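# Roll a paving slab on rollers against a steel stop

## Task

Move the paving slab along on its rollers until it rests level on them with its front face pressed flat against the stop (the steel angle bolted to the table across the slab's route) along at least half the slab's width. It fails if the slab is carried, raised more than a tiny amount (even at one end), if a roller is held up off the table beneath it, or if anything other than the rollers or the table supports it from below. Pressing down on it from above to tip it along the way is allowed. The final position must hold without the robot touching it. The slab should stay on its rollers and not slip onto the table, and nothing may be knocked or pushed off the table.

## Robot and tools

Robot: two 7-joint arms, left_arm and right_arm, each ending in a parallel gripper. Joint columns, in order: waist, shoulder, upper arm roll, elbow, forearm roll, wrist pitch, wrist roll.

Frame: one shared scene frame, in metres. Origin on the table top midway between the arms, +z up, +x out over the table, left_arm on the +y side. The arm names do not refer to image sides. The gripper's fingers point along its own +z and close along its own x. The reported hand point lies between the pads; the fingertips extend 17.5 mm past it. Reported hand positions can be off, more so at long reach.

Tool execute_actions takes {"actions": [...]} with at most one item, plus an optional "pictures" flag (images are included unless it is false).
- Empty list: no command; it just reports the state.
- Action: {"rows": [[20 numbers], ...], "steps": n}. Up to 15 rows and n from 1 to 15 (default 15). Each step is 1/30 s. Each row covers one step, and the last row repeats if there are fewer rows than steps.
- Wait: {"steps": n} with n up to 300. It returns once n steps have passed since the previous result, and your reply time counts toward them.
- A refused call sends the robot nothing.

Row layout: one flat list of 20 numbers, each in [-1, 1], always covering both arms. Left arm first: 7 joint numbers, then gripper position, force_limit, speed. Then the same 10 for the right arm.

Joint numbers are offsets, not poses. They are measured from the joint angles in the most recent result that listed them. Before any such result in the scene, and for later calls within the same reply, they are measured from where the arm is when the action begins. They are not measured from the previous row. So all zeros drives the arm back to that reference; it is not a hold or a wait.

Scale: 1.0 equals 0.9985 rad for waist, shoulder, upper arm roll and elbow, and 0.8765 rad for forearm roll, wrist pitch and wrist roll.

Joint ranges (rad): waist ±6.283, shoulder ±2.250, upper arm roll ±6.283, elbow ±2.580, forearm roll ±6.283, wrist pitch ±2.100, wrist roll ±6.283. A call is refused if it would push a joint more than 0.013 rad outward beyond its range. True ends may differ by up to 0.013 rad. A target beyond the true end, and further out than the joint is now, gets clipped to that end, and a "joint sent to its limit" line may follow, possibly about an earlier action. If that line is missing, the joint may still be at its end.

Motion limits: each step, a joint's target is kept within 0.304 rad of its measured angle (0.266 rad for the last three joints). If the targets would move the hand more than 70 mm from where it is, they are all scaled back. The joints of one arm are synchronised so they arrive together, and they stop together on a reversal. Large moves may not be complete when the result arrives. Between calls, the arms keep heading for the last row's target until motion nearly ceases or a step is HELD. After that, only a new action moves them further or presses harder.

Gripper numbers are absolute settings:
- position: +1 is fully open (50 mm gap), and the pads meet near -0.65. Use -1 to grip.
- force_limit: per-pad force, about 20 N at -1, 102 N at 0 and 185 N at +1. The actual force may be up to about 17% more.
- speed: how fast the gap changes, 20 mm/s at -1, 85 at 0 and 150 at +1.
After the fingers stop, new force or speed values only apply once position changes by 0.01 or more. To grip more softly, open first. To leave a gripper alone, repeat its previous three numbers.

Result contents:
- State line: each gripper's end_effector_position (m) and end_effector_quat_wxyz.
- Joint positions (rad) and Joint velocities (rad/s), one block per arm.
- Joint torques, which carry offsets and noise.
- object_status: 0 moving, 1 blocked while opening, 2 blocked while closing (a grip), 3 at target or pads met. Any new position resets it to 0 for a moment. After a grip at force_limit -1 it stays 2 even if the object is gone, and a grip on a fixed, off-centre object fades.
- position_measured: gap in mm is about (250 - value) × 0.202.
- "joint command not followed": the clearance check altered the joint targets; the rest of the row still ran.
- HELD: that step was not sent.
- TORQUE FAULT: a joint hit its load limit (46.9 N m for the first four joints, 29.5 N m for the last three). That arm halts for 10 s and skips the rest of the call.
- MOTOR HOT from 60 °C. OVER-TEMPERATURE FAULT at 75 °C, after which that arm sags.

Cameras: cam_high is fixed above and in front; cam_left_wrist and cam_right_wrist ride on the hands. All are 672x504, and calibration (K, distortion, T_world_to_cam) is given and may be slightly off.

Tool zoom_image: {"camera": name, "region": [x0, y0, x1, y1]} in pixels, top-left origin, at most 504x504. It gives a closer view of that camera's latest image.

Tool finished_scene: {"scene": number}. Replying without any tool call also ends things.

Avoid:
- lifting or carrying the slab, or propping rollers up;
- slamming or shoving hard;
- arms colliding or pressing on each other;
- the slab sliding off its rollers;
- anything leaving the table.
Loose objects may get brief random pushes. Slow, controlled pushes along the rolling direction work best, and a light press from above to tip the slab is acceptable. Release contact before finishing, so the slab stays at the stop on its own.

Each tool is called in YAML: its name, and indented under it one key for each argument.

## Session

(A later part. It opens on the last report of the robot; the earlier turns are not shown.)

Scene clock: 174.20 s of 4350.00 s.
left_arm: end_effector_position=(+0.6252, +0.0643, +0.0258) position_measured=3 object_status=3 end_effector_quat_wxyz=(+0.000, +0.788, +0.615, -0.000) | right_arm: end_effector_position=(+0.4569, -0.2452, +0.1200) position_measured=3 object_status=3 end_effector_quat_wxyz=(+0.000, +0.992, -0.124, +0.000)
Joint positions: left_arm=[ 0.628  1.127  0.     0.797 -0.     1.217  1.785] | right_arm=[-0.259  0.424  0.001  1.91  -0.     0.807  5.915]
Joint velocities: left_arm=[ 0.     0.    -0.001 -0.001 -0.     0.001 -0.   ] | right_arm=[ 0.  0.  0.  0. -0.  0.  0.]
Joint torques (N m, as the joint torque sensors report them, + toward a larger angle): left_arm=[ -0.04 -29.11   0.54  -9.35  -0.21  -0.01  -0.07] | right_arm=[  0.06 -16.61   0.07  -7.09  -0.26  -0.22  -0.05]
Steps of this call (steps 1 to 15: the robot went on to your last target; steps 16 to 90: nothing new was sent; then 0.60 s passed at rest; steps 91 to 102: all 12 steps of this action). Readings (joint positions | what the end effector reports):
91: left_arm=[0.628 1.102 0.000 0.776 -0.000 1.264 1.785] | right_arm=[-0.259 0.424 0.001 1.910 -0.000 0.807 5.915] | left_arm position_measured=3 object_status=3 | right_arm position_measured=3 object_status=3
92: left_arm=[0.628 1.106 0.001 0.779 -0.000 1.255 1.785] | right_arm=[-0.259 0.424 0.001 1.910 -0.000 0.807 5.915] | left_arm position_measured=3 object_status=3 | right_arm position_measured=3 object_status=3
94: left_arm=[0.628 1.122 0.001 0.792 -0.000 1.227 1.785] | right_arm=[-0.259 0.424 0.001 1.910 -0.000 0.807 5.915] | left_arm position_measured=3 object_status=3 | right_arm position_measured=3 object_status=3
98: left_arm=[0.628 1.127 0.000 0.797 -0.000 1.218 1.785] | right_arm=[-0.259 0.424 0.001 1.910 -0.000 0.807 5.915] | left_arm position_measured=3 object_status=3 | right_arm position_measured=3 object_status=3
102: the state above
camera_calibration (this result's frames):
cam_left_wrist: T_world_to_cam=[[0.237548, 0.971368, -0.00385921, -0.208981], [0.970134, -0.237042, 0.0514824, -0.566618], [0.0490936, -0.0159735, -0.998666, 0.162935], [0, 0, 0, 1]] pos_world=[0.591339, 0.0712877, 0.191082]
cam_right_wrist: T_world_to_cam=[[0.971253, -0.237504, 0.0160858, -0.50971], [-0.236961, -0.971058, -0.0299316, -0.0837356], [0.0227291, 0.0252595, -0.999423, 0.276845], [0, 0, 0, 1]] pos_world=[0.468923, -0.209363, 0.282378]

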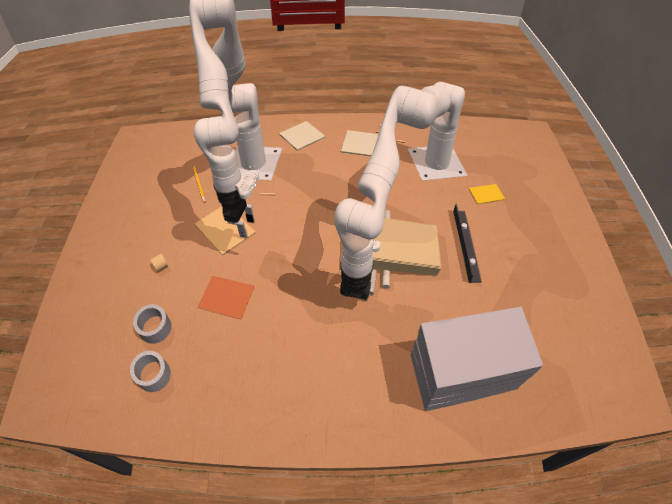

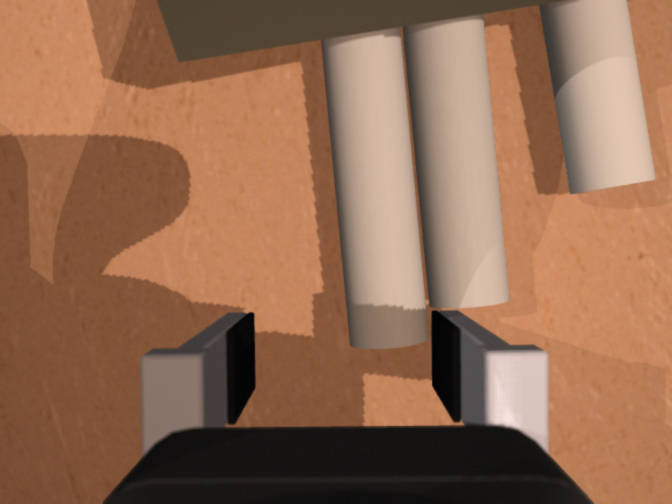

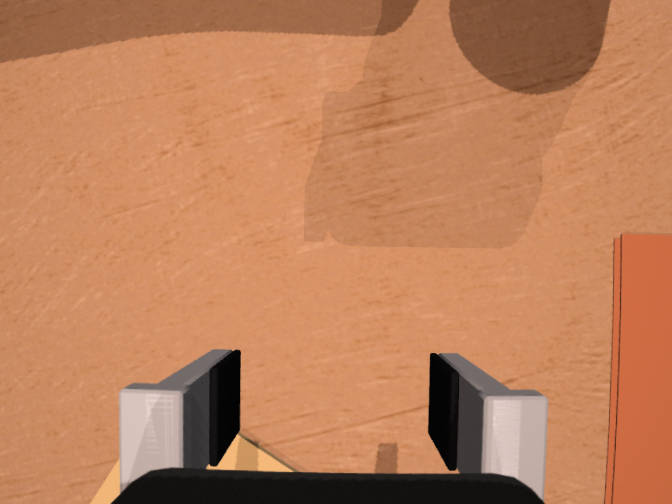

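execute_actions:
  actions:
    - {"rows":[[0.017,0.012,0,-0.027,0,0.018,0.02,1,-0.5,0.5,0,0,0,0,0,0,0,1,-0.5,0.5],[0.017,0.012,0,-0.027,0,0.018,0.02,1,-0.5,0.5,0,0,0,0,0,0,0,1,-0.5,0.5],[0.017,0.012,0,-0.027,0,0.018,0.02,1,-0.5,0.5,0,0,0,0,0,0,0,1,-0.5,0.5],[0.034,0.024,0,-0.055,0,0.036,0.039,1,-0.5,0.5,0,0,0,0,0,0,0,1,-0.5,0.5],[0.034,0.024,0,-0.055,0,0.036,0.039,1,-0.5,0.5,0,0,0,0,0,0,0,1,-0.5,0.5],[0.034,0.024,0,-0.055,0,0.036,0.039,1,-0.5,0.5,0,0,0,0,0,0,0,1,-0.5,0.5],[0.0505,0.0361,0,-0.0827,0,0.0537,0.0588,1,-0.5,0.5,0,0,0,0,0,0,0,1,-0.5,0.5]],"steps":13}

Scene clock: 182.60 s of 4350.00 s.
left_arm: end_effector_position=(+0.6177, +0.0294, +0.0266) position_measured=3 object_status=3 end_effector_quat_wxyz=(+0.001, +0.788, +0.616, -0.001) | right_arm: end_effector_position=(+0.4569, -0.2452, +0.1200) position_measured=3 object_status=3 end_effector_quat_wxyz=(+0.000, +0.992, -0.124, +0.000)
Joint positions: left_arm=[0.678 1.162 0.001 0.715 0.    1.264 1.837] | right_arm=[-0.259  0.424  0.001  1.91  -0.     0.807  5.915]
Joint velocities: left_arm=[ 0.006  0.008 -0.015 -0.018 -0.009  0.006  0.003] | right_arm=[-0.    -0.    -0.    -0.001  0.    -0.     0.   ]
Joint torques (N m, as the joint torque sensors report them, + toward a larger angle): left_arm=[  0.   -29.29   0.7   -9.46  -0.14  -0.21   0.27] | right_arm=[ -0.12 -16.58   0.08  -7.13  -0.27  -0.3    0.26]
Steps of this call (steps 1 to 15: the robot went on to your last target; steps 16 to 90: nothing new was sent; then 4.97 s passed at rest; steps 91 to 103: all 13 steps of this action). Readings (joint positions | what the end effector reports):
91: left_arm=[0.629 1.128 0.000 0.796 -0.000 1.218 1.786] | right_arm=[-0.259 0.424 0.001 1.910 -0.000 0.807 5.915] | left_arm position_measured=3 object_status=3 | right_arm position_measured=3 object_status=3
92: left_arm=[0.632 1.131 -0.001 0.790 -0.001 1.221 1.789] | right_arm=[-0.259 0.424 0.001 1.910 -0.000 0.807 5.915] | left_arm position_measured=3 object_status=3 | right_arm position_measured=3 object_status=3
94: left_arm=[0.643 1.139 -0.000 0.773 -0.000 1.231 1.800] | right_arm=[-0.259 0.424 0.001 1.910 -0.000 0.807 5.915] | left_arm position_measured=3 object_status=3 | right_arm position_measured=3 object_status=3
98: left_arm=[0.665 1.154 0.000 0.736 -0.000 1.252 1.823] | right_arm=[-0.259 0.424 0.001 1.910 -0.000 0.807 5.915] | left_arm position_measured=3 object_status=3 | right_arm position_measured=3 object_status=3
103: the state above
camera_calibration (this result's frames):
cam_left_wrist: T_world_to_cam=[[0.236135, 0.971707, -0.00500934, -0.172338], [0.970493, -0.235575, 0.0514556, -0.567927], [0.0488197, -0.017012, -0.998663, 0.163742], [0, 0, 0, 1]] pos_world=[0.58387, 0.0364579, 0.191882]
cam_right_wrist: T_world_to_cam=[[0.971253, -0.237504, 0.0160891, -0.509712], [-0.23696, -0.971058, -0.0299326, -0.083735], [0.0227325, 0.0252597, -0.999422, 0.276844], [0, 0, 0, 1]] pos_world=[0.468924, -0.209363, 0.282378]

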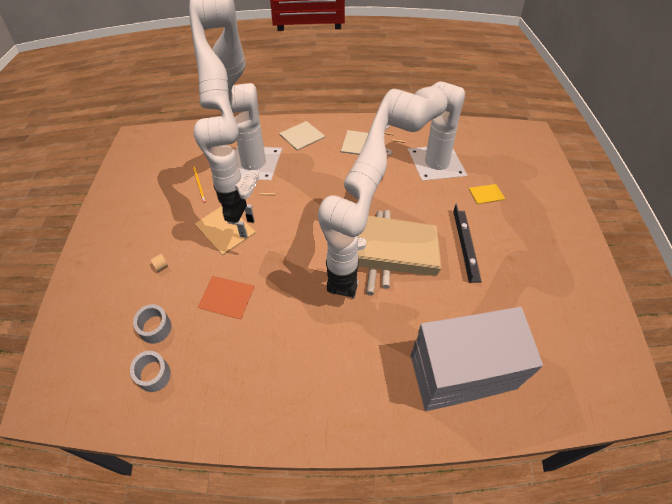

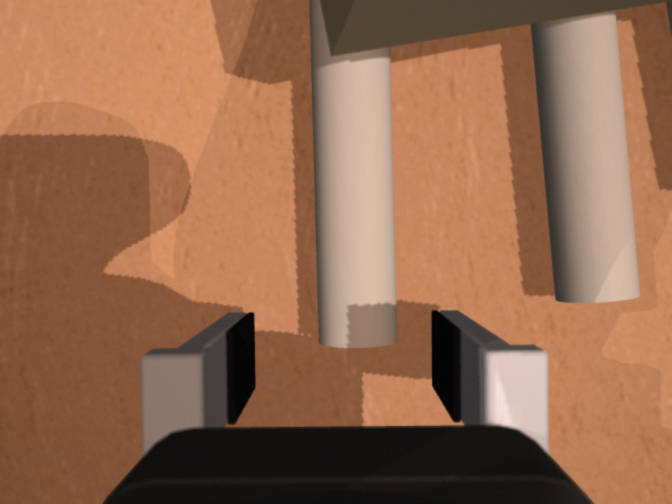

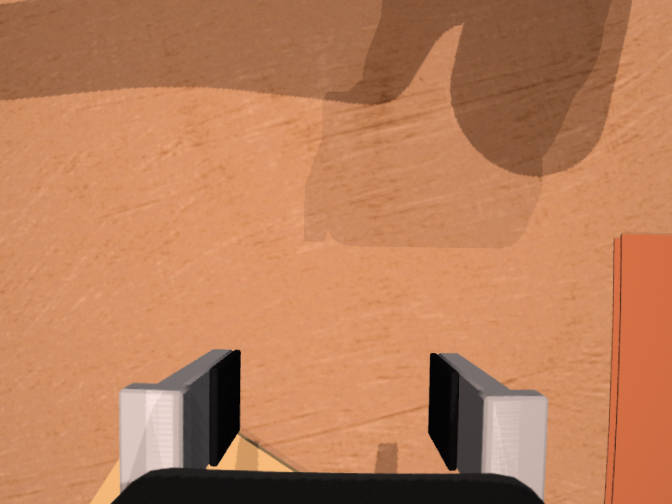

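execute_actions:
  actions:
    - {"rows":[[0.035,0.018,0,-0.040,0,0.026,0.039,1,-0.5,0.5,0,0,0,0,0,0,0,1,-0.5,0.5],[0.035,0.018,0,-0.040,0,0.026,0.039,1,-0.5,0.5,0,0,0,0,0,0,0,1,-0.5,0.5],[0.035,0.018,0,-0.040,0,0.026,0.039,1,-0.5,0.5,0,0,0,0,0,0,0,1,-0.5,0.5],[0.035,0.018,0,-0.040,0,0.026,0.039,1,-0.5,0.5,0,0,0,0,0,0,0,1,-0.5,0.5],[0.070,0.036,0,-0.081,0,0.052,0.078,1,-0.5,0.5,0,0,0,0,0,0,0,1,-0.5,0.5]],"steps":13}

Scene clock: 185.00 s of 4350.00 s.
left_arm: end_effector_position=(+0.5996, -0.0158, +0.0270) position_measured=3 object_status=3 end_effector_quat_wxyz=(+0.001, +0.788, +0.615, -0.001) | right_arm: end_effector_position=(+0.4569, -0.2452, +0.1200) position_measured=3 object_status=3 end_effector_quat_wxyz=(+0.000, +0.992, -0.124, +0.000)
Joint positions: left_arm=[0.747 1.196 0.002 0.635 0.    1.31  1.905] | right_arm=[-0.259  0.424  0.001  1.91  -0.     0.807  5.915]
Joint velocities: left_arm=[ 0.003  0.01  -0.013 -0.008 -0.006  0.003  0.   ] | right_arm=[ 0. -0.  0.  0.  0.  0.  0.]
Joint torques (N m, as the joint torque sensors report them, + toward a larger angle): left_arm=[  0.8  -29.57   0.58  -9.26  -0.26  -0.02   0.09] | right_arm=[ -0.31 -16.88   0.2   -7.34  -0.19   0.     0.17]
Steps of this call (steps 1 to 15: the robot went on to your last target; steps 16 to 59: nothing new was sent; steps 60 to 72: all 13 steps of this action). Readings (joint positions | what the end effector reports):
60: left_arm=[0.679 1.164 0.000 0.713 -0.000 1.265 1.837] | right_arm=[-0.259 0.424 0.001 1.910 -0.000 0.807 5.915] | left_arm position_measured=3 object_status=3 | right_arm position_measured=3 object_status=3
61: left_arm=[0.684 1.167 -0.001 0.707 -0.001 1.268 1.842] | right_arm=[-0.259 0.424 0.001 1.910 -0.000 0.807 5.915] | left_arm position_measured=3 object_status=3 | right_arm position_measured=3 object_status=3
63: left_arm=[0.702 1.176 -0.001 0.686 -0.001 1.280 1.860] | right_arm=[-0.259 0.424 0.001 1.910 -0.000 0.807 5.915] | left_arm position_measured=3 object_status=3 | right_arm position_measured=3 object_status=3
67: left_arm=[0.739 1.193 0.002 0.645 0.001 1.304 1.897] | right_arm=[-0.259 0.424 0.001 1.910 -0.000 0.807 5.915] | left_arm position_measured=3 object_status=3 | right_arm position_measured=3 object_status=3
72: the state above
camera_calibration (this result's frames):
cam_left_wrist: T_world_to_cam=[[0.237132, 0.971462, -0.00557116, -0.124745], [0.970259, -0.236543, 0.0514255, -0.56088], [0.0486401, -0.0176001, -0.998661, 0.164271], [0, 0, 0, 1]] pos_world=[0.565789, -0.00859651, 0.1922]
cam_right_wrist: T_world_to_cam=[[0.971253, -0.237504, 0.0160923, -0.509714], [-0.23696, -0.971058, -0.0299337, -0.0837344], [0.0227359, 0.02526, -0.999422, 0.276842], [0, 0, 0, 1]] pos_world=[0.468926, -0.209363, 0.282378]

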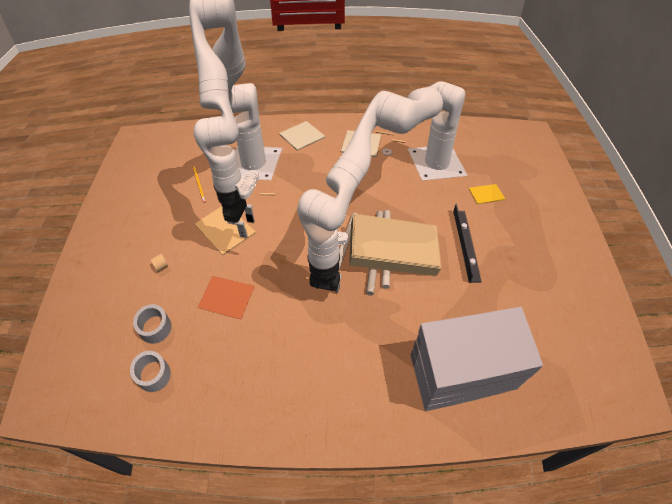

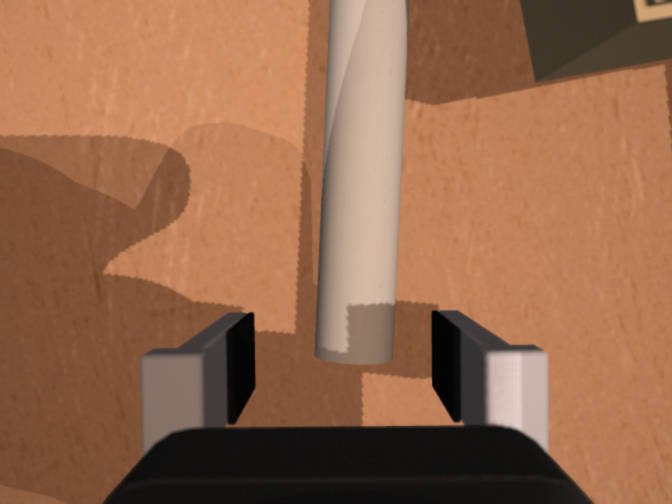

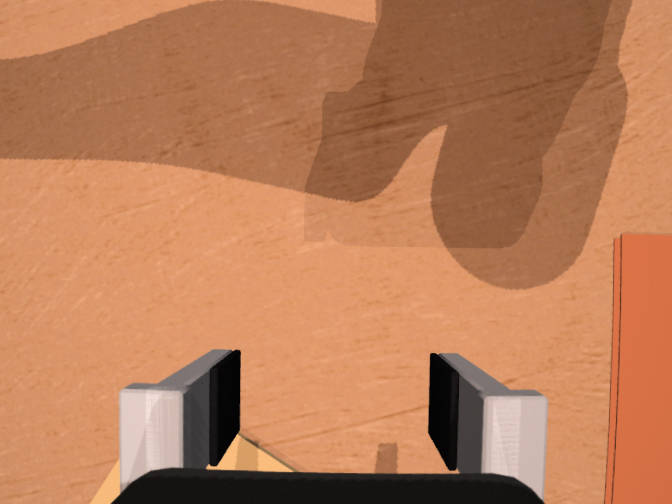

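execute_actions:
  actions:
    - {"rows":[[0.025,-0.055,0,0.133,0,-0.087,0.029,1,-0.5,0.5,0,0,0,0,0,0,0,1,-0.5,0.5],[0.025,-0.055,0,0.133,0,-0.087,0.029,1,-0.5,0.5,0,0,0,0,0,0,0,1,-0.5,0.5],[0.025,-0.055,0,0.133,0,-0.087,0.029,1,-0.5,0.5,0,0,0,0,0,0,0,1,-0.5,0.5],[0.025,-0.055,0,0.133,0,-0.087,0.029,1,-0.5,0.5,0,0,0,0,0,0,0,1,-0.5,0.5],[0.051,-0.112,0,0.266,0,-0.176,0.058,1,-0.5,0.5,0,0,0,0,0,0,0,1,-0.5,0.5]],"steps":15}

Scene clock: 188.47 s of 4350.00 s.
left_arm: end_effector_position=(+0.5494, -0.0235, +0.0221) position_measured=3 object_status=3 end_effector_quat_wxyz=(-0.000, +0.788, +0.615, -0.002) | right_arm: end_effector_position=(+0.4569, -0.2452, +0.1200) position_measured=3 object_status=3 end_effector_quat_wxyz=(+0.000, +0.992, -0.124, +0.000)
Joint positions: left_arm=[0.797 1.089 0.003 0.898 0.001 1.156 1.956] | right_arm=[-0.259  0.424  0.001  1.91  -0.     0.807  5.915]
Joint velocities: left_arm=[ 0.004 -0.017 -0.012  0.043 -0.007 -0.02   0.002] | right_arm=[-0. -0. -0.  0.  0.  0.  0.]
Joint torques (N m, as the joint torque sensors report them, + toward a larger angle): left_arm=[ -0.26 -29.33   0.7   -9.95   0.24  -0.24   0.14] | right_arm=[ -0.2  -16.57   0.05  -6.92  -0.09  -0.07   0.2 ]
Steps of this call (steps 1 to 15: the robot went on to your last target; steps 16 to 89: nothing new was sent; steps 90 to 104: all 15 steps of this action). Readings (joint positions | what the end effector reports):
90: left_arm=[0.748 1.197 0.001 0.635 0.000 1.309 1.905] | right_arm=[-0.259 0.424 0.001 1.910 -0.000 0.807 5.915] | left_arm position_measured=3 object_status=3 | right_arm position_measured=3 object_status=3
91: left_arm=[0.749 1.194 0.001 0.641 0.000 1.306 1.906] | right_arm=[-0.259 0.424 0.001 1.910 -0.000 0.807 5.915] | left_arm position_measured=3 object_status=3 | right_arm position_measured=3 object_status=3
93: left_arm=[0.754 1.181 0.001 0.669 -0.000 1.291 1.911] | right_arm=[-0.259 0.424 0.001 1.910 -0.000 0.807 5.915] | left_arm position_measured=3 object_status=3 | right_arm position_measured=3 object_status=3
97: left_arm=[0.776 1.130 0.001 0.786 0.000 1.223 1.934] | right_arm=[-0.259 0.424 0.001 1.910 -0.000 0.807 5.915] | left_arm position_measured=3 object_status=3 | right_arm position_measured=3 object_status=3
104: the state above
camera_calibration (this result's frames):
cam_left_wrist: T_world_to_cam=[[0.237137, 0.97146, -0.00568411, -0.105426], [0.970372, -0.236585, 0.0490485, -0.513724], [0.0463039, -0.0171469, -0.99878, 0.163066], [0, 0, 0, 1]] pos_world=[0.515953, -0.0163259, 0.187465]
cam_right_wrist: T_world_to_cam=[[0.971253, -0.237504, 0.0160956, -0.509716], [-0.236961, -0.971058, -0.0299347, -0.0837336], [0.0227394, 0.0252602, -0.999422, 0.276841], [0, 0, 0, 1]] pos_world=[0.468927, -0.209363, 0.282379]

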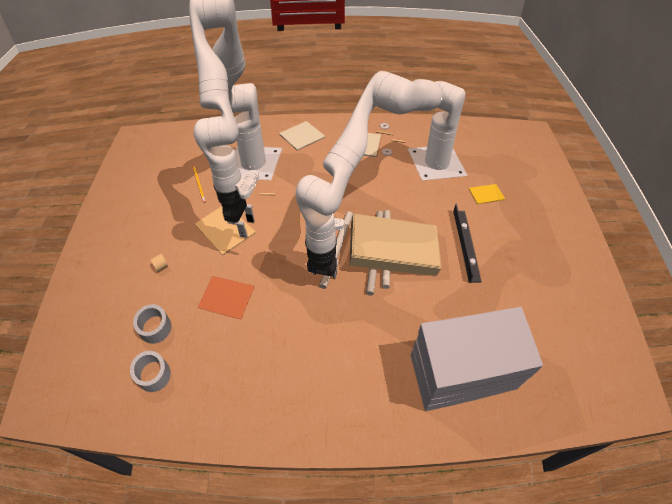

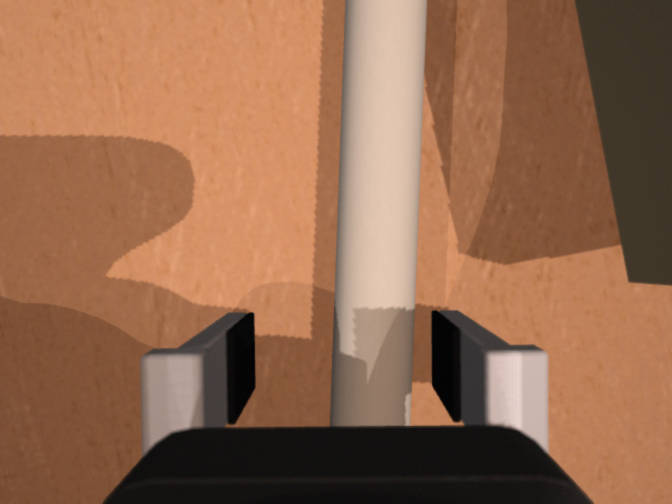

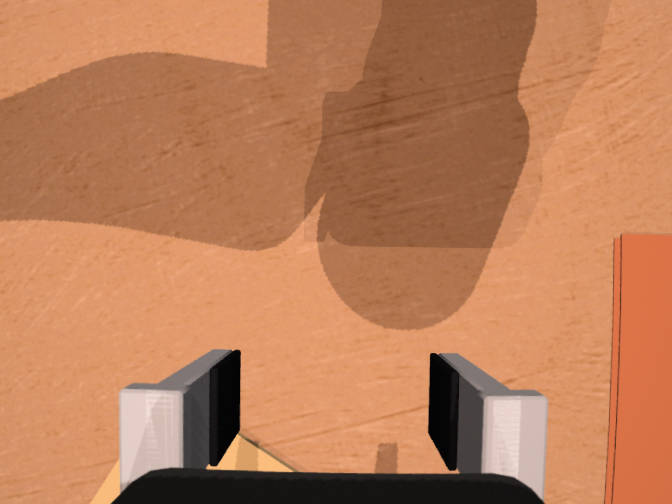

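execute_actions:
  actions:
    - {"rows":[[0.034,-0.049,0,0.119,0,-0.079,0.039,1,-0.5,0.5,0,0,0,0,0,0,0,1,-0.5,0.5],[0.034,-0.049,0,0.119,0,-0.079,0.039,1,-0.5,0.5,0,0,0,0,0,0,0,1,-0.5,0.5],[0.034,-0.049,0,0.119,0,-0.079,0.039,1,-0.5,0.5,0,0,0,0,0,0,0,1,-0.5,0.5],[0.034,-0.049,0,0.119,0,-0.079,0.039,1,-0.5,0.5,0,0,0,0,0,0,0,1,-0.5,0.5],[0.069,-0.0987,0,0.2378,0,-0.1587,0.0786,1,-0.5,0.5,0,0,0,0,0,0,0,1,-0.5,0.5]],"steps":15}

Scene clock: 191.83 s of 4350.00 s.
left_arm: end_effector_position=(+0.4884, -0.0318, +0.0182) position_measured=3 object_status=3 end_effector_quat_wxyz=(-0.001, +0.788, +0.616, -0.002) | right_arm: end_effector_position=(+0.4569, -0.2452, +0.1200) position_measured=3 object_status=3 end_effector_quat_wxyz=(+0.000, +0.992, -0.124, +0.000)
Joint positions: left_arm=[0.865 0.993 0.003 1.133 0.001 1.018 2.025] | right_arm=[-0.259  0.424  0.001  1.91  -0.     0.807  5.915]
Joint velocities: left_arm=[ 0.006 -0.019 -0.017  0.029 -0.006 -0.009  0.   ] | right_arm=[-0.     0.    -0.001  0.    -0.     0.     0.   ]
Joint torques (N m, as the joint torque sensors report them, + toward a larger angle): left_arm=[ -0.11 -27.07   0.59  -8.2   -0.26   0.14   0.11] | right_arm=[  0.01 -16.96  -0.23  -7.02  -0.12   0.    -0.19]
Steps of this call (steps 1 to 15: the robot went on to your last target; steps 16 to 86: nothing new was sent; steps 87 to 101: all 15 steps of this action). Readings (joint positions | what the end effector reports):
87: left_arm=[0.798 1.084 0.002 0.901 0.000 1.155 1.956] | right_arm=[-0.259 0.424 0.001 1.910 -0.000 0.807 5.915] | left_arm position_measured=3 object_status=3 | right_arm position_measured=3 object_status=3
88: left_arm=[0.800 1.081 0.001 0.907 0.000 1.152 1.958] | right_arm=[-0.259 0.424 0.001 1.910 -0.000 0.807 5.915] | left_arm position_measured=3 object_status=3 | right_arm position_measured=3 object_status=3
90: left_arm=[0.808 1.069 0.001 0.935 -0.000 1.136 1.965] | right_arm=[-0.259 0.424 0.001 1.910 -0.000 0.807 5.915] | left_arm position_measured=3 object_status=3 | right_arm position_measured=3 object_status=3
94: left_arm=[0.841 1.024 0.002 1.047 0.000 1.070 1.999] | right_arm=[-0.259 0.424 0.001 1.910 -0.000 0.807 5.915] | left_arm position_measured=3 object_status=3 | right_arm position_measured=3 object_status=3
101: the state above
camera_calibration (this result's frames):
cam_left_wrist: T_world_to_cam=[[0.236765, 0.97155, -0.00571696, -0.0827768], [0.970516, -0.236231, 0.047892, -0.456392], [0.045179, -0.0168875, -0.998836, 0.162388], [0, 0, 0, 1]] pos_world=[0.455198, -0.0246497, 0.183584]
cam_right_wrist: T_world_to_cam=[[0.971253, -0.237504, 0.0160986, -0.509718], [-0.23696, -0.971058, -0.0299357, -0.0837329], [0.0227425, 0.0252604, -0.999422, 0.27684], [0, 0, 0, 1]] pos_world=[0.468928, -0.209363, 0.282379]

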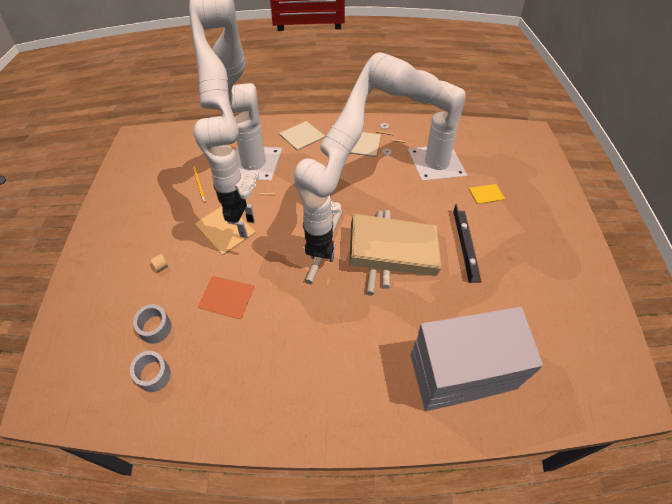

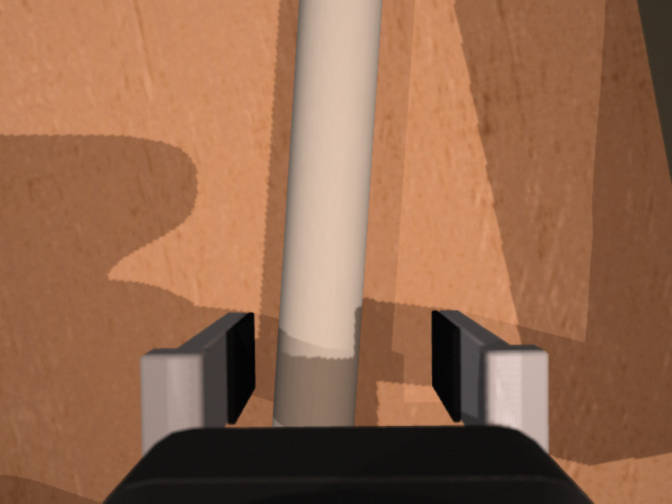

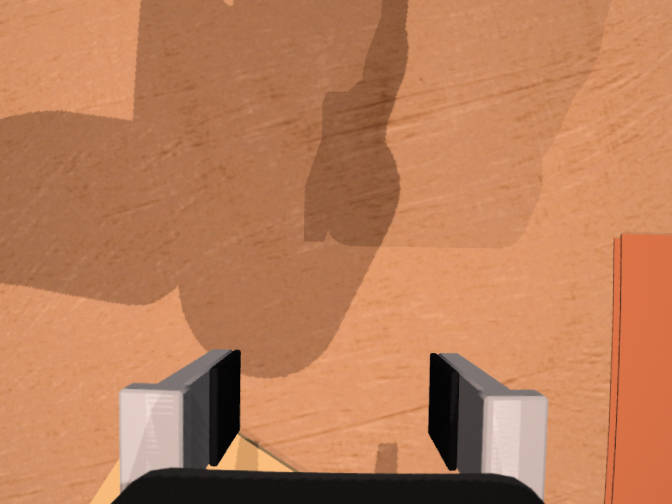

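execute_actions:
  actions:
    - {"rows":[[0,0,0,0,0,0,0,-1,0,0,0,0,0,0,0,0,0,1,-0.5,0.5]],"steps":15}

Scene clock: 193.47 s of 4350.00 s.
left_arm: end_effector_position=(+0.4884, -0.0318, +0.0182) position_measured=150 object_status=0 end_effector_quat_wxyz=(-0.001, +0.788, +0.616, -0.002) | right_arm: end_effector_position=(+0.4569, -0.2452, +0.1200) position_measured=3 object_status=3 end_effector_quat_wxyz=(+0.000, +0.992, -0.124, +0.000)
Joint positions: left_arm=[0.865 0.993 0.003 1.133 0.001 1.018 2.025] | right_arm=[-0.259  0.424  0.001  1.91  -0.     0.807  5.915]
Joint velocities: left_arm=[ 0.     0.     0.    -0.001 -0.    -0.001 -0.   ] | right_arm=[ 0.    -0.     0.001 -0.     0.     0.    -0.   ]
Joint torques (N m, as the joint torque sensors report them, + toward a larger angle): left_arm=[  0.12 -26.7    0.42  -8.33  -0.16   0.02  -0.02] | right_arm=[ -0.19 -16.41  -0.15  -7.2   -0.09  -0.07   0.12]
Steps of this call (steps 1 to 15: the robot went on to your last target; steps 16 to 34: nothing new was sent; steps 35 to 49: all 15 steps of this action). Readings (joint positions | what the end effector reports):
35: left_arm=[0.866 0.991 0.003 1.135 0.001 1.017 2.025] | right_arm=[-0.259 0.424 0.001 1.910 -0.000 0.807 5.915] | left_arm position_measured=13 object_status=0 | right_arm position_measured=3 object_status=3
36: left_arm=[0.866 0.992 0.003 1.134 0.001 1.017 2.025] | right_arm=[-0.259 0.424 0.001 1.910 -0.000 0.807 5.915] | left_arm position_measured=27 object_status=0 | right_arm position_measured=3 object_status=3
38: left_arm=[0.865 0.992 0.003 1.134 0.001 1.017 2.025] | right_arm=[-0.259 0.424 0.001 1.910 -0.000 0.807 5.915] | left_arm position_measured=56 object_status=0 | right_arm position_measured=3 object_status=3
42: left_arm=[0.865 0.993 0.003 1.133 0.001 1.018 2.025] | right_arm=[-0.259 0.424 0.001 1.910 -0.000 0.807 5.915] | left_arm position_measured=112 object_status=0 | right_arm position_measured=3 object_status=3
49: the state above
camera_calibration (this result's frames):
cam_left_wrist: T_world_to_cam=[[0.236763, 0.97155, -0.00575813, -0.0827482], [0.970517, -0.236227, 0.0479009, -0.456389], [0.045178, -0.0169295, -0.998835, 0.162399], [0, 0, 0, 1]] pos_world=[0.455188, -0.0246679, 0.183595]
cam_right_wrist: T_world_to_cam=[[0.971253, -0.237505, 0.0161019, -0.509721], [-0.236961, -0.971058, -0.0299368, -0.0837322], [0.022746, 0.0252607, -0.999422, 0.276839], [0, 0, 0, 1]] pos_world=[0.46893, -0.209363, 0.282379]

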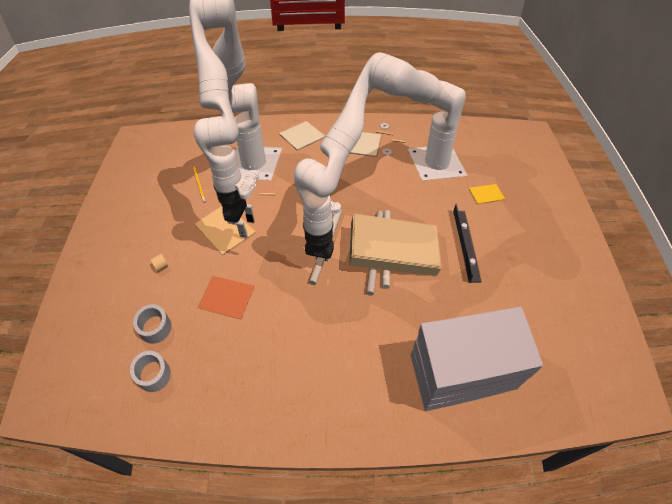

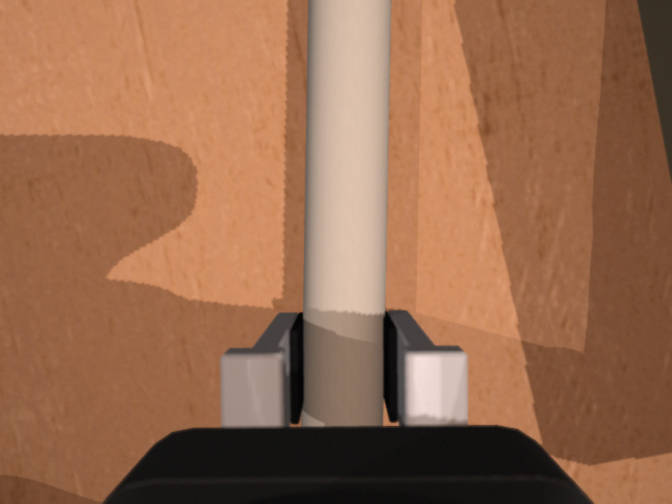

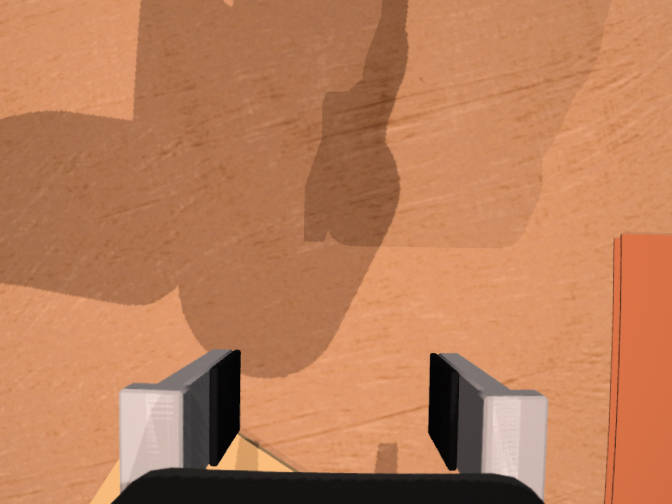

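execute_actions:
  actions: []

Scene clock: 198.30 s of 4350.00 s.
left_arm: end_effector_position=(+0.4884, -0.0318, +0.0182) position_measured=150 object_status=2 end_effector_quat_wxyz=(-0.001, +0.788, +0.616, -0.002) | right_arm: end_effector_position=(+0.4569, -0.2452, +0.1200) position_measured=3 object_status=3 end_effector_quat_wxyz=(+0.000, +0.992, -0.124, +0.000)
Joint positions: left_arm=[0.865 0.993 0.003 1.133 0.001 1.018 2.025] | right_arm=[-0.259  0.424  0.001  1.91  -0.     0.807  5.915]
Joint velocities: left_arm=[-0.     0.    -0.     0.     0.     0.    -0.001] | right_arm=[ 0.  0. -0.  0.  0.  0. -0.]
Joint torques (N m, as the joint torque sensors report them, + toward a larger angle): left_arm=[  0.19 -26.4    0.46  -8.01  -0.16  -0.04   0.1 ] | right_arm=[  0.07 -16.64   0.03  -7.23   0.08  -0.15   0.18]
Steps of this call (steps 1 to 15: the robot went on to your last target; steps 16 to 90: nothing new was sent; then 1.83 s passed at rest). Readings (joint positions | what the end effector reports):
1: left_arm=[0.865 0.993 0.003 1.133 0.001 1.018 2.025] | right_arm=[-0.259 0.424 0.001 1.910 -0.000 0.807 5.915] | left_arm position_measured=150 object_status=0 | right_arm position_measured=3 object_status=3
2: left_arm=[0.865 0.993 0.003 1.133 0.001 1.018 2.025] | right_arm=[-0.259 0.424 0.001 1.910 -0.000 0.807 5.915] | left_arm position_measured=150 object_status=2 | right_arm position_measured=3 object_status=3
4: left_arm=[0.865 0.993 0.003 1.133 0.001 1.018 2.025] | right_arm=[-0.259 0.424 0.001 1.910 -0.000 0.807 5.915] | left_arm position_measured=150 object_status=2 | right_arm position_measured=3 object_status=3
8: left_arm=[0.865 0.993 0.003 1.133 0.001 1.018 2.025] | right_arm=[-0.259 0.424 0.001 1.910 -0.000 0.807 5.915] | left_arm position_measured=150 object_status=2 | right_arm position_measured=3 object_status=3
90: the state above
All arms were judged still, so your last target was given up. Only a new action makes them travel on or press farther. Fingers that are still opening or closing keep moving.
camera_calibration (this result's frames):
cam_left_wrist: T_world_to_cam=[[0.236763, 0.97155, -0.00575911, -0.0827482], [0.970517, -0.236227, 0.0478994, -0.456389], [0.0451763, -0.0169301, -0.998836, 0.1624], [0, 0, 0, 1]] pos_world=[0.455188, -0.0246678, 0.183595]
cam_right_wrist: T_world_to_cam=[[0.971253, -0.237504, 0.0161018, -0.509721], [-0.23696, -0.971058, -0.0299368, -0.0837323], [0.0227459, 0.0252608, -0.999422, 0.276839], [0, 0, 0, 1]] pos_world=[0.46893, -0.209363, 0.282379]

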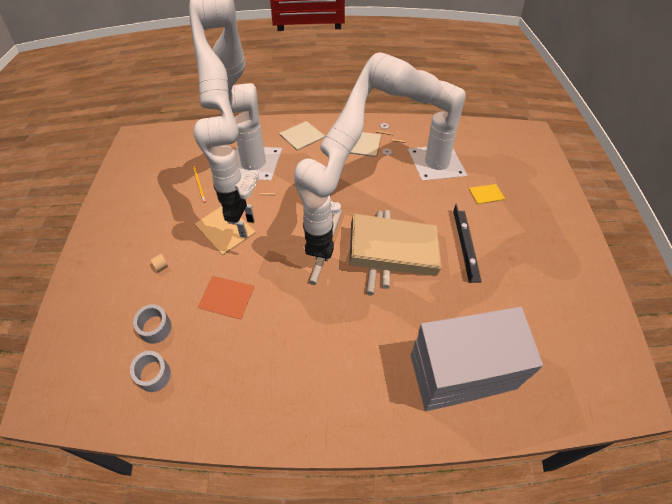

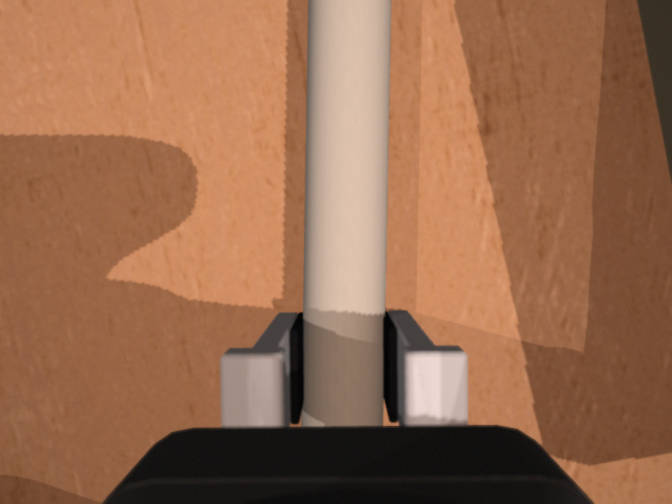

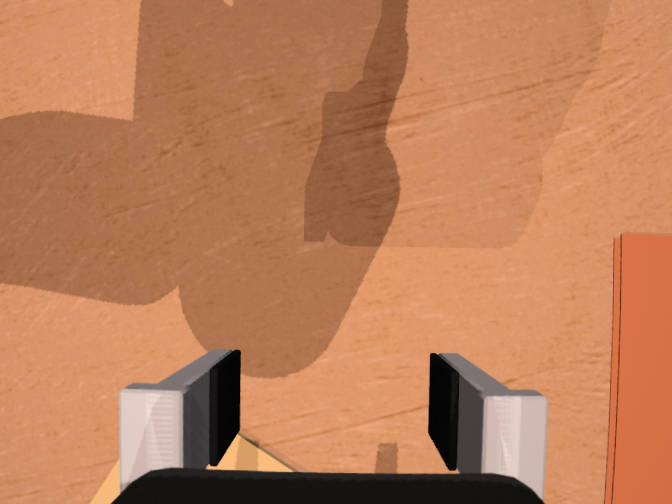

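execute_actions:
  actions:
    - {"rows":[[-0.016,-0.096,0,0.026,0,0.079,0.051,-1,0,0,0,0,0,0,0,0,0,1,-0.5,0.5],[-0.032,-0.192,0,0.051,0,0.157,0.103,-1,0,0,0,0,0,0,0,0,0,1,-0.5,0.5]],"steps":15}
  pictures: false

Scene clock: 202.13 s of 4350.00 s.
left_arm: end_effector_position=(+0.4783, -0.0023, +0.1189) position_measured=150 object_status=2 end_effector_quat_wxyz=(-0.000, +0.749, +0.662, -0.002) | right_arm: end_effector_position=(+0.4569, -0.2452, +0.1200) position_measured=3 object_status=3 end_effector_quat_wxyz=(+0.000, +0.992, -0.124, +0.000)
Joint positions: left_arm=[0.834 0.804 0.003 1.184 0.001 1.155 2.115] | right_arm=[-0.259  0.424  0.001  1.91  -0.     0.807  5.915]
Joint velocities: left_arm=[-0.004 -0.022  0.005  0.016  0.001  0.002  0.   ] | right_arm=[ 0.     0.    -0.    -0.    -0.     0.001  0.   ]
Joint torques (N m, as the joint torque sensors report them, + toward a larger angle): left_arm=[  0.13 -24.66   0.36  -9.44  -0.14  -0.08   0.04] | right_arm=[  0.05 -16.62   0.15  -7.1   -0.07  -0.09  -0.05]
Steps of this call (steps 1 to 90: nothing new was sent; then 0.33 s passed at rest; steps 91 to 105: all 15 steps of this action). Readings (joint positions | what the end effector reports):
91: left_arm=[0.865 0.991 0.003 1.134 0.001 1.018 2.025] | right_arm=[-0.259 0.424 0.001 1.910 -0.000 0.807 5.915] | left_arm position_measured=150 object_status=2 | right_arm position_measured=3 object_status=3
92: left_arm=[0.864 0.986 0.004 1.136 0.001 1.022 2.027] | right_arm=[-0.259 0.424 0.001 1.910 -0.000 0.807 5.915] | left_arm position_measured=150 object_status=2 | right_arm position_measured=3 object_status=3
94: left_arm=[0.859 0.957 0.004 1.145 0.001 1.041 2.040] | right_arm=[-0.259 0.424 0.001 1.910 -0.000 0.807 5.915] | left_arm position_measured=150 object_status=2 | right_arm position_measured=3 object_status=3
98: left_arm=[0.843 0.857 0.003 1.169 0.001 1.113 2.087] | right_arm=[-0.259 0.424 0.001 1.910 -0.000 0.807 5.915] | left_arm position_measured=150 object_status=2 | right_arm position_measured=3 object_status=3
105: the state above

execute_actions:
  actions:
    - {"rows":[[-0.07,-0.04,0,0.075,0,-0.038,-0.055,-1,0,0,0,0,0,0,0,0,0,1,-0.5,0.5],[-0.14,-0.085,0,0.15,0,-0.076,-0.11,-1,0,0,0,0,0,0,0,0,0,1,-0.5,0.5],[-0.2,-0.125,0,0.225,0,-0.114,-0.165,-1,0,0,0,0,0,0,0,0,0,1,-0.5,0.5],[-0.27,-0.165,0,0.298,0,-0.152,-0.22,-1,0,0,0,0,0,0,0,0,0,1,-0.5,0.5],[-0.27,-0.165,0,0.298,0,-0.152,-0.22,-1,0,0,0,0,0,0,0,0,0,1,-0.5,0.5],[-0.27,-0.165,0,0.298,0,-0.152,-0.22,-1,0,0,0,0,0,0,0,0,0,1,-0.5,0.5],[-0.34,-0.206,0,0.372,0,-0.19,-0.276,-1,0,0,0,0,0,0,0,0,0,1,-0.5,0.5],[-0.34,-0.206,0,0.372,0,-0.19,-0.276,-1,0,0,0,0,0,0,0,0,0,1,-0.5,0.5],[-0.405,-0.248,0,0.447,0,-0.228,-0.33,-1,0,0,0,0,0,0,0,0,0,1,-0.5,0.5],[-0.405,-0.248,0,0.447,0,-0.228,-0.33,-1,0,0,0,0,0,0,0,0,0,1,-0.5,0.5],[-0.47,-0.29,0,0.52,0,-0.266,-0.386,-1,0,0,0,0,0,0,0,0,0,1,-0.5,0.5],[-0.47,-0.29,0,0.52,0,-0.266,-0.386,-1,0,0,0,0,0,0,0,0,0,1,-0.5,0.5],[-0.539,-0.33,0,0.596,0,-0.305,-0.442,-1,0,0,0,0,0,0,0,0,0,1,-0.5,0.5]],"steps":15}
  pictures: false

execute_actions:
  actions:
    - {"steps":15}
  pictures: false

Scene clock: 210.67 s of 4350.00 s.
left_arm: end_effector_position=(+0.5022, +0.1737, +0.1314) position_measured=150 object_status=2 end_effector_quat_wxyz=(+0.006, +0.720, +0.694, +0.001) | right_arm: end_effector_position=(+0.4569, -0.2452, +0.1200) position_measured=3 object_status=3 end_effector_quat_wxyz=(+0.000, +0.992, -0.124, +0.000)
Joint positions: left_arm=[0.53  0.617 0.004 1.508 0.001 1.006 1.9  ] | right_arm=[-0.259  0.424  0.001  1.91  -0.     0.807  5.915]
Joint velocities: left_arm=[-0.75  -0.46  -0.02   0.808 -0.01  -0.389 -0.557] | right_arm=[ 0. -0. -0. -0. -0. -0. -0.]
Joint torques (N m, as the joint torque sensors report them, + toward a larger angle): left_arm=[  1.71 -20.57   0.89  -7.32  -0.03   0.25   0.22] | right_arm=[ -0.1  -16.54   0.14  -7.12  -0.15  -0.18   0.1 ]
Steps of this call (steps 1 to 15: the robot went on to your last target; steps 16 to 90: nothing new was sent; then 5.03 s passed at rest; steps 91 to 105: all 15 steps of this action). Readings (joint positions | what the end effector reports):
91: left_arm=[0.832 0.800 0.004 1.185 0.001 1.155 2.115] | right_arm=[-0.259 0.424 0.001 1.910 -0.000 0.807 5.915] | left_arm position_measured=150 object_status=2 | right_arm position_measured=3 object_status=3
92: left_arm=[0.826 0.797 0.005 1.191 0.002 1.152 2.111] | right_arm=[-0.259 0.424 0.001 1.910 -0.000 0.807 5.915] | left_arm position_measured=150 object_status=2 | right_arm position_measured=3 object_status=3
94: left_arm=[0.800 0.781 0.008 1.219 0.003 1.140 2.094] | right_arm=[-0.259 0.424 0.001 1.910 -0.000 0.807 5.915] | left_arm position_measured=150 object_status=2 | right_arm position_measured=3 object_status=3
98: left_arm=[0.706 0.724 0.004 1.320 0.001 1.094 2.028] | right_arm=[-0.259 0.424 0.001 1.910 -0.000 0.807 5.915] | left_arm position_measured=150 object_status=2 | right_arm position_measured=3 object_status=3
105: the state above

Scene clock: 211.17 s of 4350.00 s.
left_arm: end_effector_position=(+0.4596, +0.2964, +0.1291) position_measured=150 object_status=2 end_effector_quat_wxyz=(+0.000, +0.699, +0.715, -0.001) | right_arm: end_effector_position=(+0.4569, -0.2452, +0.1200) position_measured=3 object_status=3 end_effector_quat_wxyz=(+0.000, +0.992, -0.124, +0.000)
Joint positions: left_arm=[0.299 0.477 0.003 1.778 0.001 0.888 1.728] | right_arm=[-0.259  0.424  0.001  1.91  -0.     0.807  5.915]
Joint velocities: left_arm=[-0.029 -0.024  0.01   0.007  0.002 -0.004 -0.001] | right_arm=[-0.     0.     0.001 -0.    -0.    -0.     0.   ]
Joint torques (N m, as the joint torque sensors report them, + toward a larger angle): left_arm=[  0.05 -17.42   0.54  -7.58  -0.05   0.17   0.04] | right_arm=[ -0.04 -16.69   0.02  -7.32  -0.25  -0.09   0.16]
Steps of this call (steps 1 to 15: the robot went on to your last target). Readings (joint positions | what the end effector reports):
1: left_arm=[0.505 0.602 0.003 1.535 0.001 0.993 1.881] | right_arm=[-0.259 0.424 0.001 1.910 -0.000 0.807 5.915] | left_arm position_measured=150 object_status=2 | right_arm position_measured=3 object_status=3
2: left_arm=[0.481 0.587 0.003 1.563 0.001 0.981 1.863] | right_arm=[-0.259 0.424 0.001 1.910 -0.000 0.807 5.915] | left_arm position_measured=150 object_status=2 | right_arm position_measured=3 object_status=3
4: left_arm=[0.431 0.557 0.003 1.620 0.001 0.956 1.827] | right_arm=[-0.259 0.424 0.001 1.910 -0.000 0.807 5.915] | left_arm position_measured=150 object_status=2 | right_arm position_measured=3 object_status=3
8: left_arm=[0.339 0.501 0.001 1.729 0.000 0.909 1.758] | right_arm=[-0.259 0.424 0.001 1.910 -0.000 0.807 5.915] | left_arm position_measured=150 object_status=2 | right_arm position_measured=3 object_status=3
15: the state above

execute_actions:
  actions:
    - {"rows":[[0,0,0,0,0,0,0,-1,0,0,-0.16,0.07,0,-0.145,0,0.083,-0.114,1,-0.5,0.5],[0,0,0,0,0,0,0,-1,0,0,-0.3,0.13,0,-0.267,0,0.153,-0.21,1,-0.5,0.5],[0,0,0,0,0,0,0,-1,0,0,-0.3,0.13,0,-0.267,0,0.153,-0.21,1,-0.5,0.5],[0,0,0,0,0,0,0,-1,0,0,-0.3,0.13,0,-0.267,0,0.153,-0.21,1,-0.5,0.5],[0,0,0,0,0,0,0,-1,0,0,-0.3,0.13,0,-0.267,0,0.153,-0.21,1,-0.5,0.5],[0,0,0,0,0,0,0,-1,0,0,-0.36,0.16,0,-0.32,0,0.184,-0.253,1,-0.5,0.5],[0,0,0,0,0,0,0,-1,0,0,-0.36,0.16,0,-0.32,0,0.184,-0.253,1,-0.5,0.5],[0,0,0,0,0,0,0,-1,0,0,-0.43,0.19,0,-0.382,0,0.22,-0.302,1,-0.5,0.5],[0,0,0,0,0,0,0,-1,0,0,-0.43,0.19,0,-0.382,0,0.22,-0.302,1,-0.5,0.5],[0,0,0,0,0,0,0,-1,0,0,-0.5,0.22,0,-0.445,0,0.255,-0.352,1,-0.5,0.5],[0,0,0,0,0,0,0,-1,0,0,-0.5,0.22,0,-0.445,0,0.255,-0.352,1,-0.5,0.5],[0,0,0,0,0,0,0,-1,0,0,-0.57,0.25,0,-0.507,0,0.29,-0.4,1,-0.5,0.5],[0,0,0,0,0,0,0,-1,0,0,-0.57,0.25,0,-0.507,0,0.29,-0.4,1,-0.5,0.5],[0,0,0,0,0,0,0,-1,0,0,-0.65,0.286,0,-0.578,0,0.332,-0.457,1,-0.5,0.5]],"steps":15}
  pictures: false

execute_actions:
  actions:
    - {"steps":20}

Scene clock: 223.97 s of 4350.00 s.
left_arm: end_effector_position=(+0.4596, +0.2964, +0.1291) position_measured=150 object_status=2 end_effector_quat_wxyz=(+0.000, +0.699, +0.715, -0.001) | right_arm: end_effector_position=(+0.5017, -0.0816, +0.1256) position_measured=3 object_status=3 end_effector_quat_wxyz=(+0.001, +0.998, -0.065, -0.000)
Joint positions: left_arm=[0.299 0.477 0.003 1.778 0.001 0.888 1.728] | right_arm=[-0.585  0.575  0.002  1.611  0.     0.957  5.707]
Joint velocities: left_arm=[ 0.     0.     0.     0.     0.    -0.001 -0.001] | right_arm=[-0.767  0.398 -0.003 -0.773 -0.002  0.403 -0.562]
Joint torques (N m, as the joint torque sensors report them, + toward a larger angle): left_arm=[  0.12 -18.21   0.54  -8.    -0.02   0.09   0.2 ] | right_arm=[ -0.62 -20.34  -0.11  -7.57  -0.28  -0.07   0.46]
Steps of this call (steps 1 to 15: the robot went on to your last target; steps 16 to 90: nothing new was sent; then 9.30 s passed at rest; steps 91 to 105: all 15 steps of this action). Readings (joint positions | what the end effector reports):
91: left_arm=[0.297 0.475 0.003 1.779 0.001 0.888 1.728] | right_arm=[-0.260 0.425 0.001 1.909 0.000 0.807 5.914] | left_arm position_measured=150 object_status=2 | right_arm position_measured=3 object_status=3
92: left_arm=[0.298 0.476 0.003 1.778 0.001 0.888 1.728] | right_arm=[-0.267 0.428 0.002 1.905 0.001 0.810 5.911] | left_arm position_measured=150 object_status=2 | right_arm position_measured=3 object_status=3
94: left_arm=[0.299 0.477 0.003 1.778 0.001 0.888 1.728] | right_arm=[-0.297 0.441 0.004 1.881 0.001 0.822 5.895] | left_arm position_measured=150 object_status=2 | right_arm position_measured=3 object_status=3
98: left_arm=[0.299 0.477 0.003 1.778 0.001 0.888 1.728] | right_arm=[-0.402 0.488 0.002 1.787 0.000 0.869 5.830] | left_arm position_measured=150 object_status=2 | right_arm position_measured=3 object_status=3
105: the state above

Scene clock: 224.63 s of 4350.00 s.
left_arm: end_effector_position=(+0.4596, +0.2964, +0.1291) position_measured=150 object_status=2 end_effector_quat_wxyz=(+0.000, +0.699, +0.715, -0.001) | right_arm: end_effector_position=(+0.4667, +0.0996, +0.1307) position_measured=3 object_status=3 end_effector_quat_wxyz=(-0.001, +1.000, -0.001, +0.001)
Joint positions: left_arm=[0.299 0.477 0.003 1.778 0.001 0.888 1.728] | right_arm=[-0.906  0.709  0.001  1.333 -0.     1.098  5.514]
Joint velocities: left_arm=[-0.     0.    -0.    -0.001 -0.    -0.    -0.   ] | right_arm=[-0.014  0.01   0.002 -0.001 -0.001  0.001 -0.   ]
Joint torques (N m, as the joint torque sensors report them, + toward a larger angle): left_arm=[  0.01 -18.01   0.29  -7.82  -0.16  -0.13  -0.01] | right_arm=[ -0.15 -24.08   0.23  -8.63  -0.05  -0.03   0.1 ]
Steps of this call (steps 1 to 20: the robot went on to your last target). Readings (joint positions | what the end effector reports):
1: left_arm=[0.299 0.477 0.003 1.778 0.001 0.888 1.728] | right_arm=[-0.611 0.587 0.002 1.586 0.000 0.970 5.689] | left_arm position_measured=150 object_status=2 | right_arm position_measured=3 object_status=3
2: left_arm=[0.299 0.477 0.003 1.778 0.001 0.888 1.728] | right_arm=[-0.636 0.599 0.002 1.562 0.000 0.983 5.672] | left_arm position_measured=150 object_status=2 | right_arm position_measured=3 object_status=3
4: left_arm=[0.299 0.477 0.003 1.778 0.001 0.888 1.728] | right_arm=[-0.688 0.620 0.002 1.517 0.000 1.005 5.642] | left_arm position_measured=150 object_status=2 | right_arm position_measured=3 object_status=3
8: left_arm=[0.299 0.477 0.003 1.778 0.001 0.888 1.728] | right_arm=[-0.789 0.661 0.002 1.432 0.000 1.048 5.582] | left_arm position_measured=150 object_status=2 | right_arm position_measured=3 object_status=3
20: the state above
camera_calibration (this result's frames):
cam_left_wrist: T_world_to_cam=[[-0.0292603, 0.999558, -0.00524897, -0.280187], [0.998338, 0.0294846, 0.0495158, -0.447926], [0.0496487, -0.0037914, -0.99876, 0.274009], [0, 0, 0, 1]] pos_world=[0.425379, 0.294309, 0.294378]
cam_right_wrist: T_world_to_cam=[[0.999824, 0.00716205, 0.0173146, -0.475438], [0.00769818, -0.999487, -0.0310983, 0.142503], [0.017083, 0.0312262, -0.999366, 0.280679], [0, 0, 0, 1]] pos_world=[0.469462, 0.13707, 0.293165]

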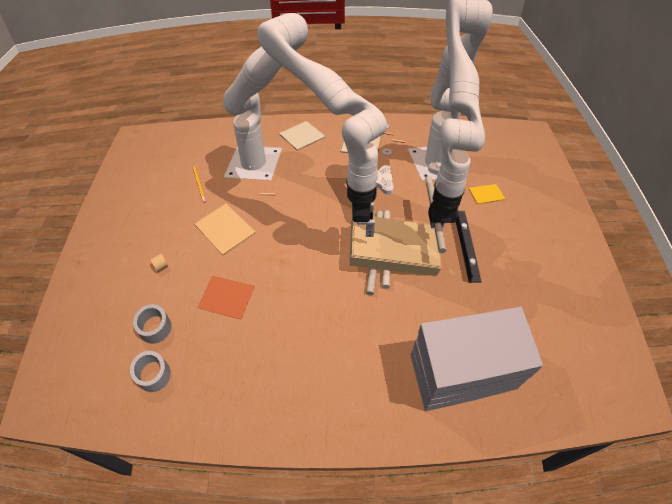

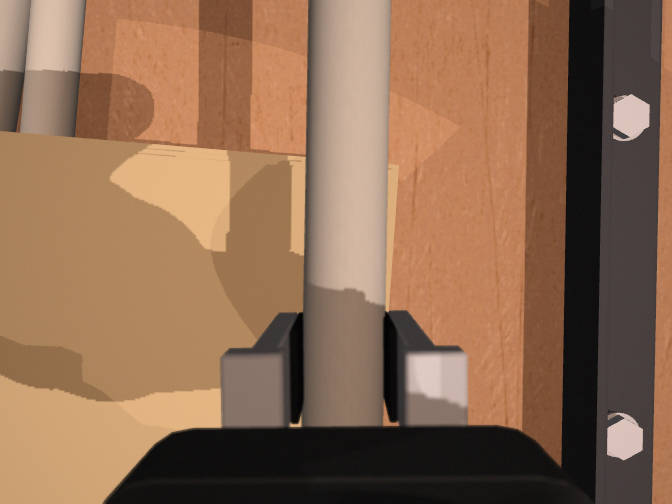

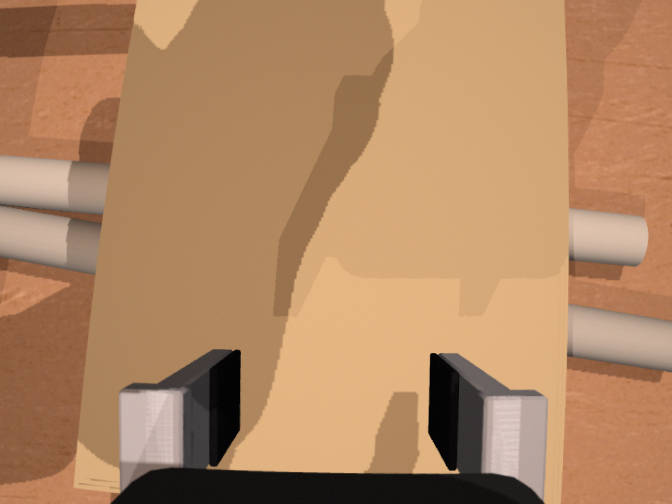

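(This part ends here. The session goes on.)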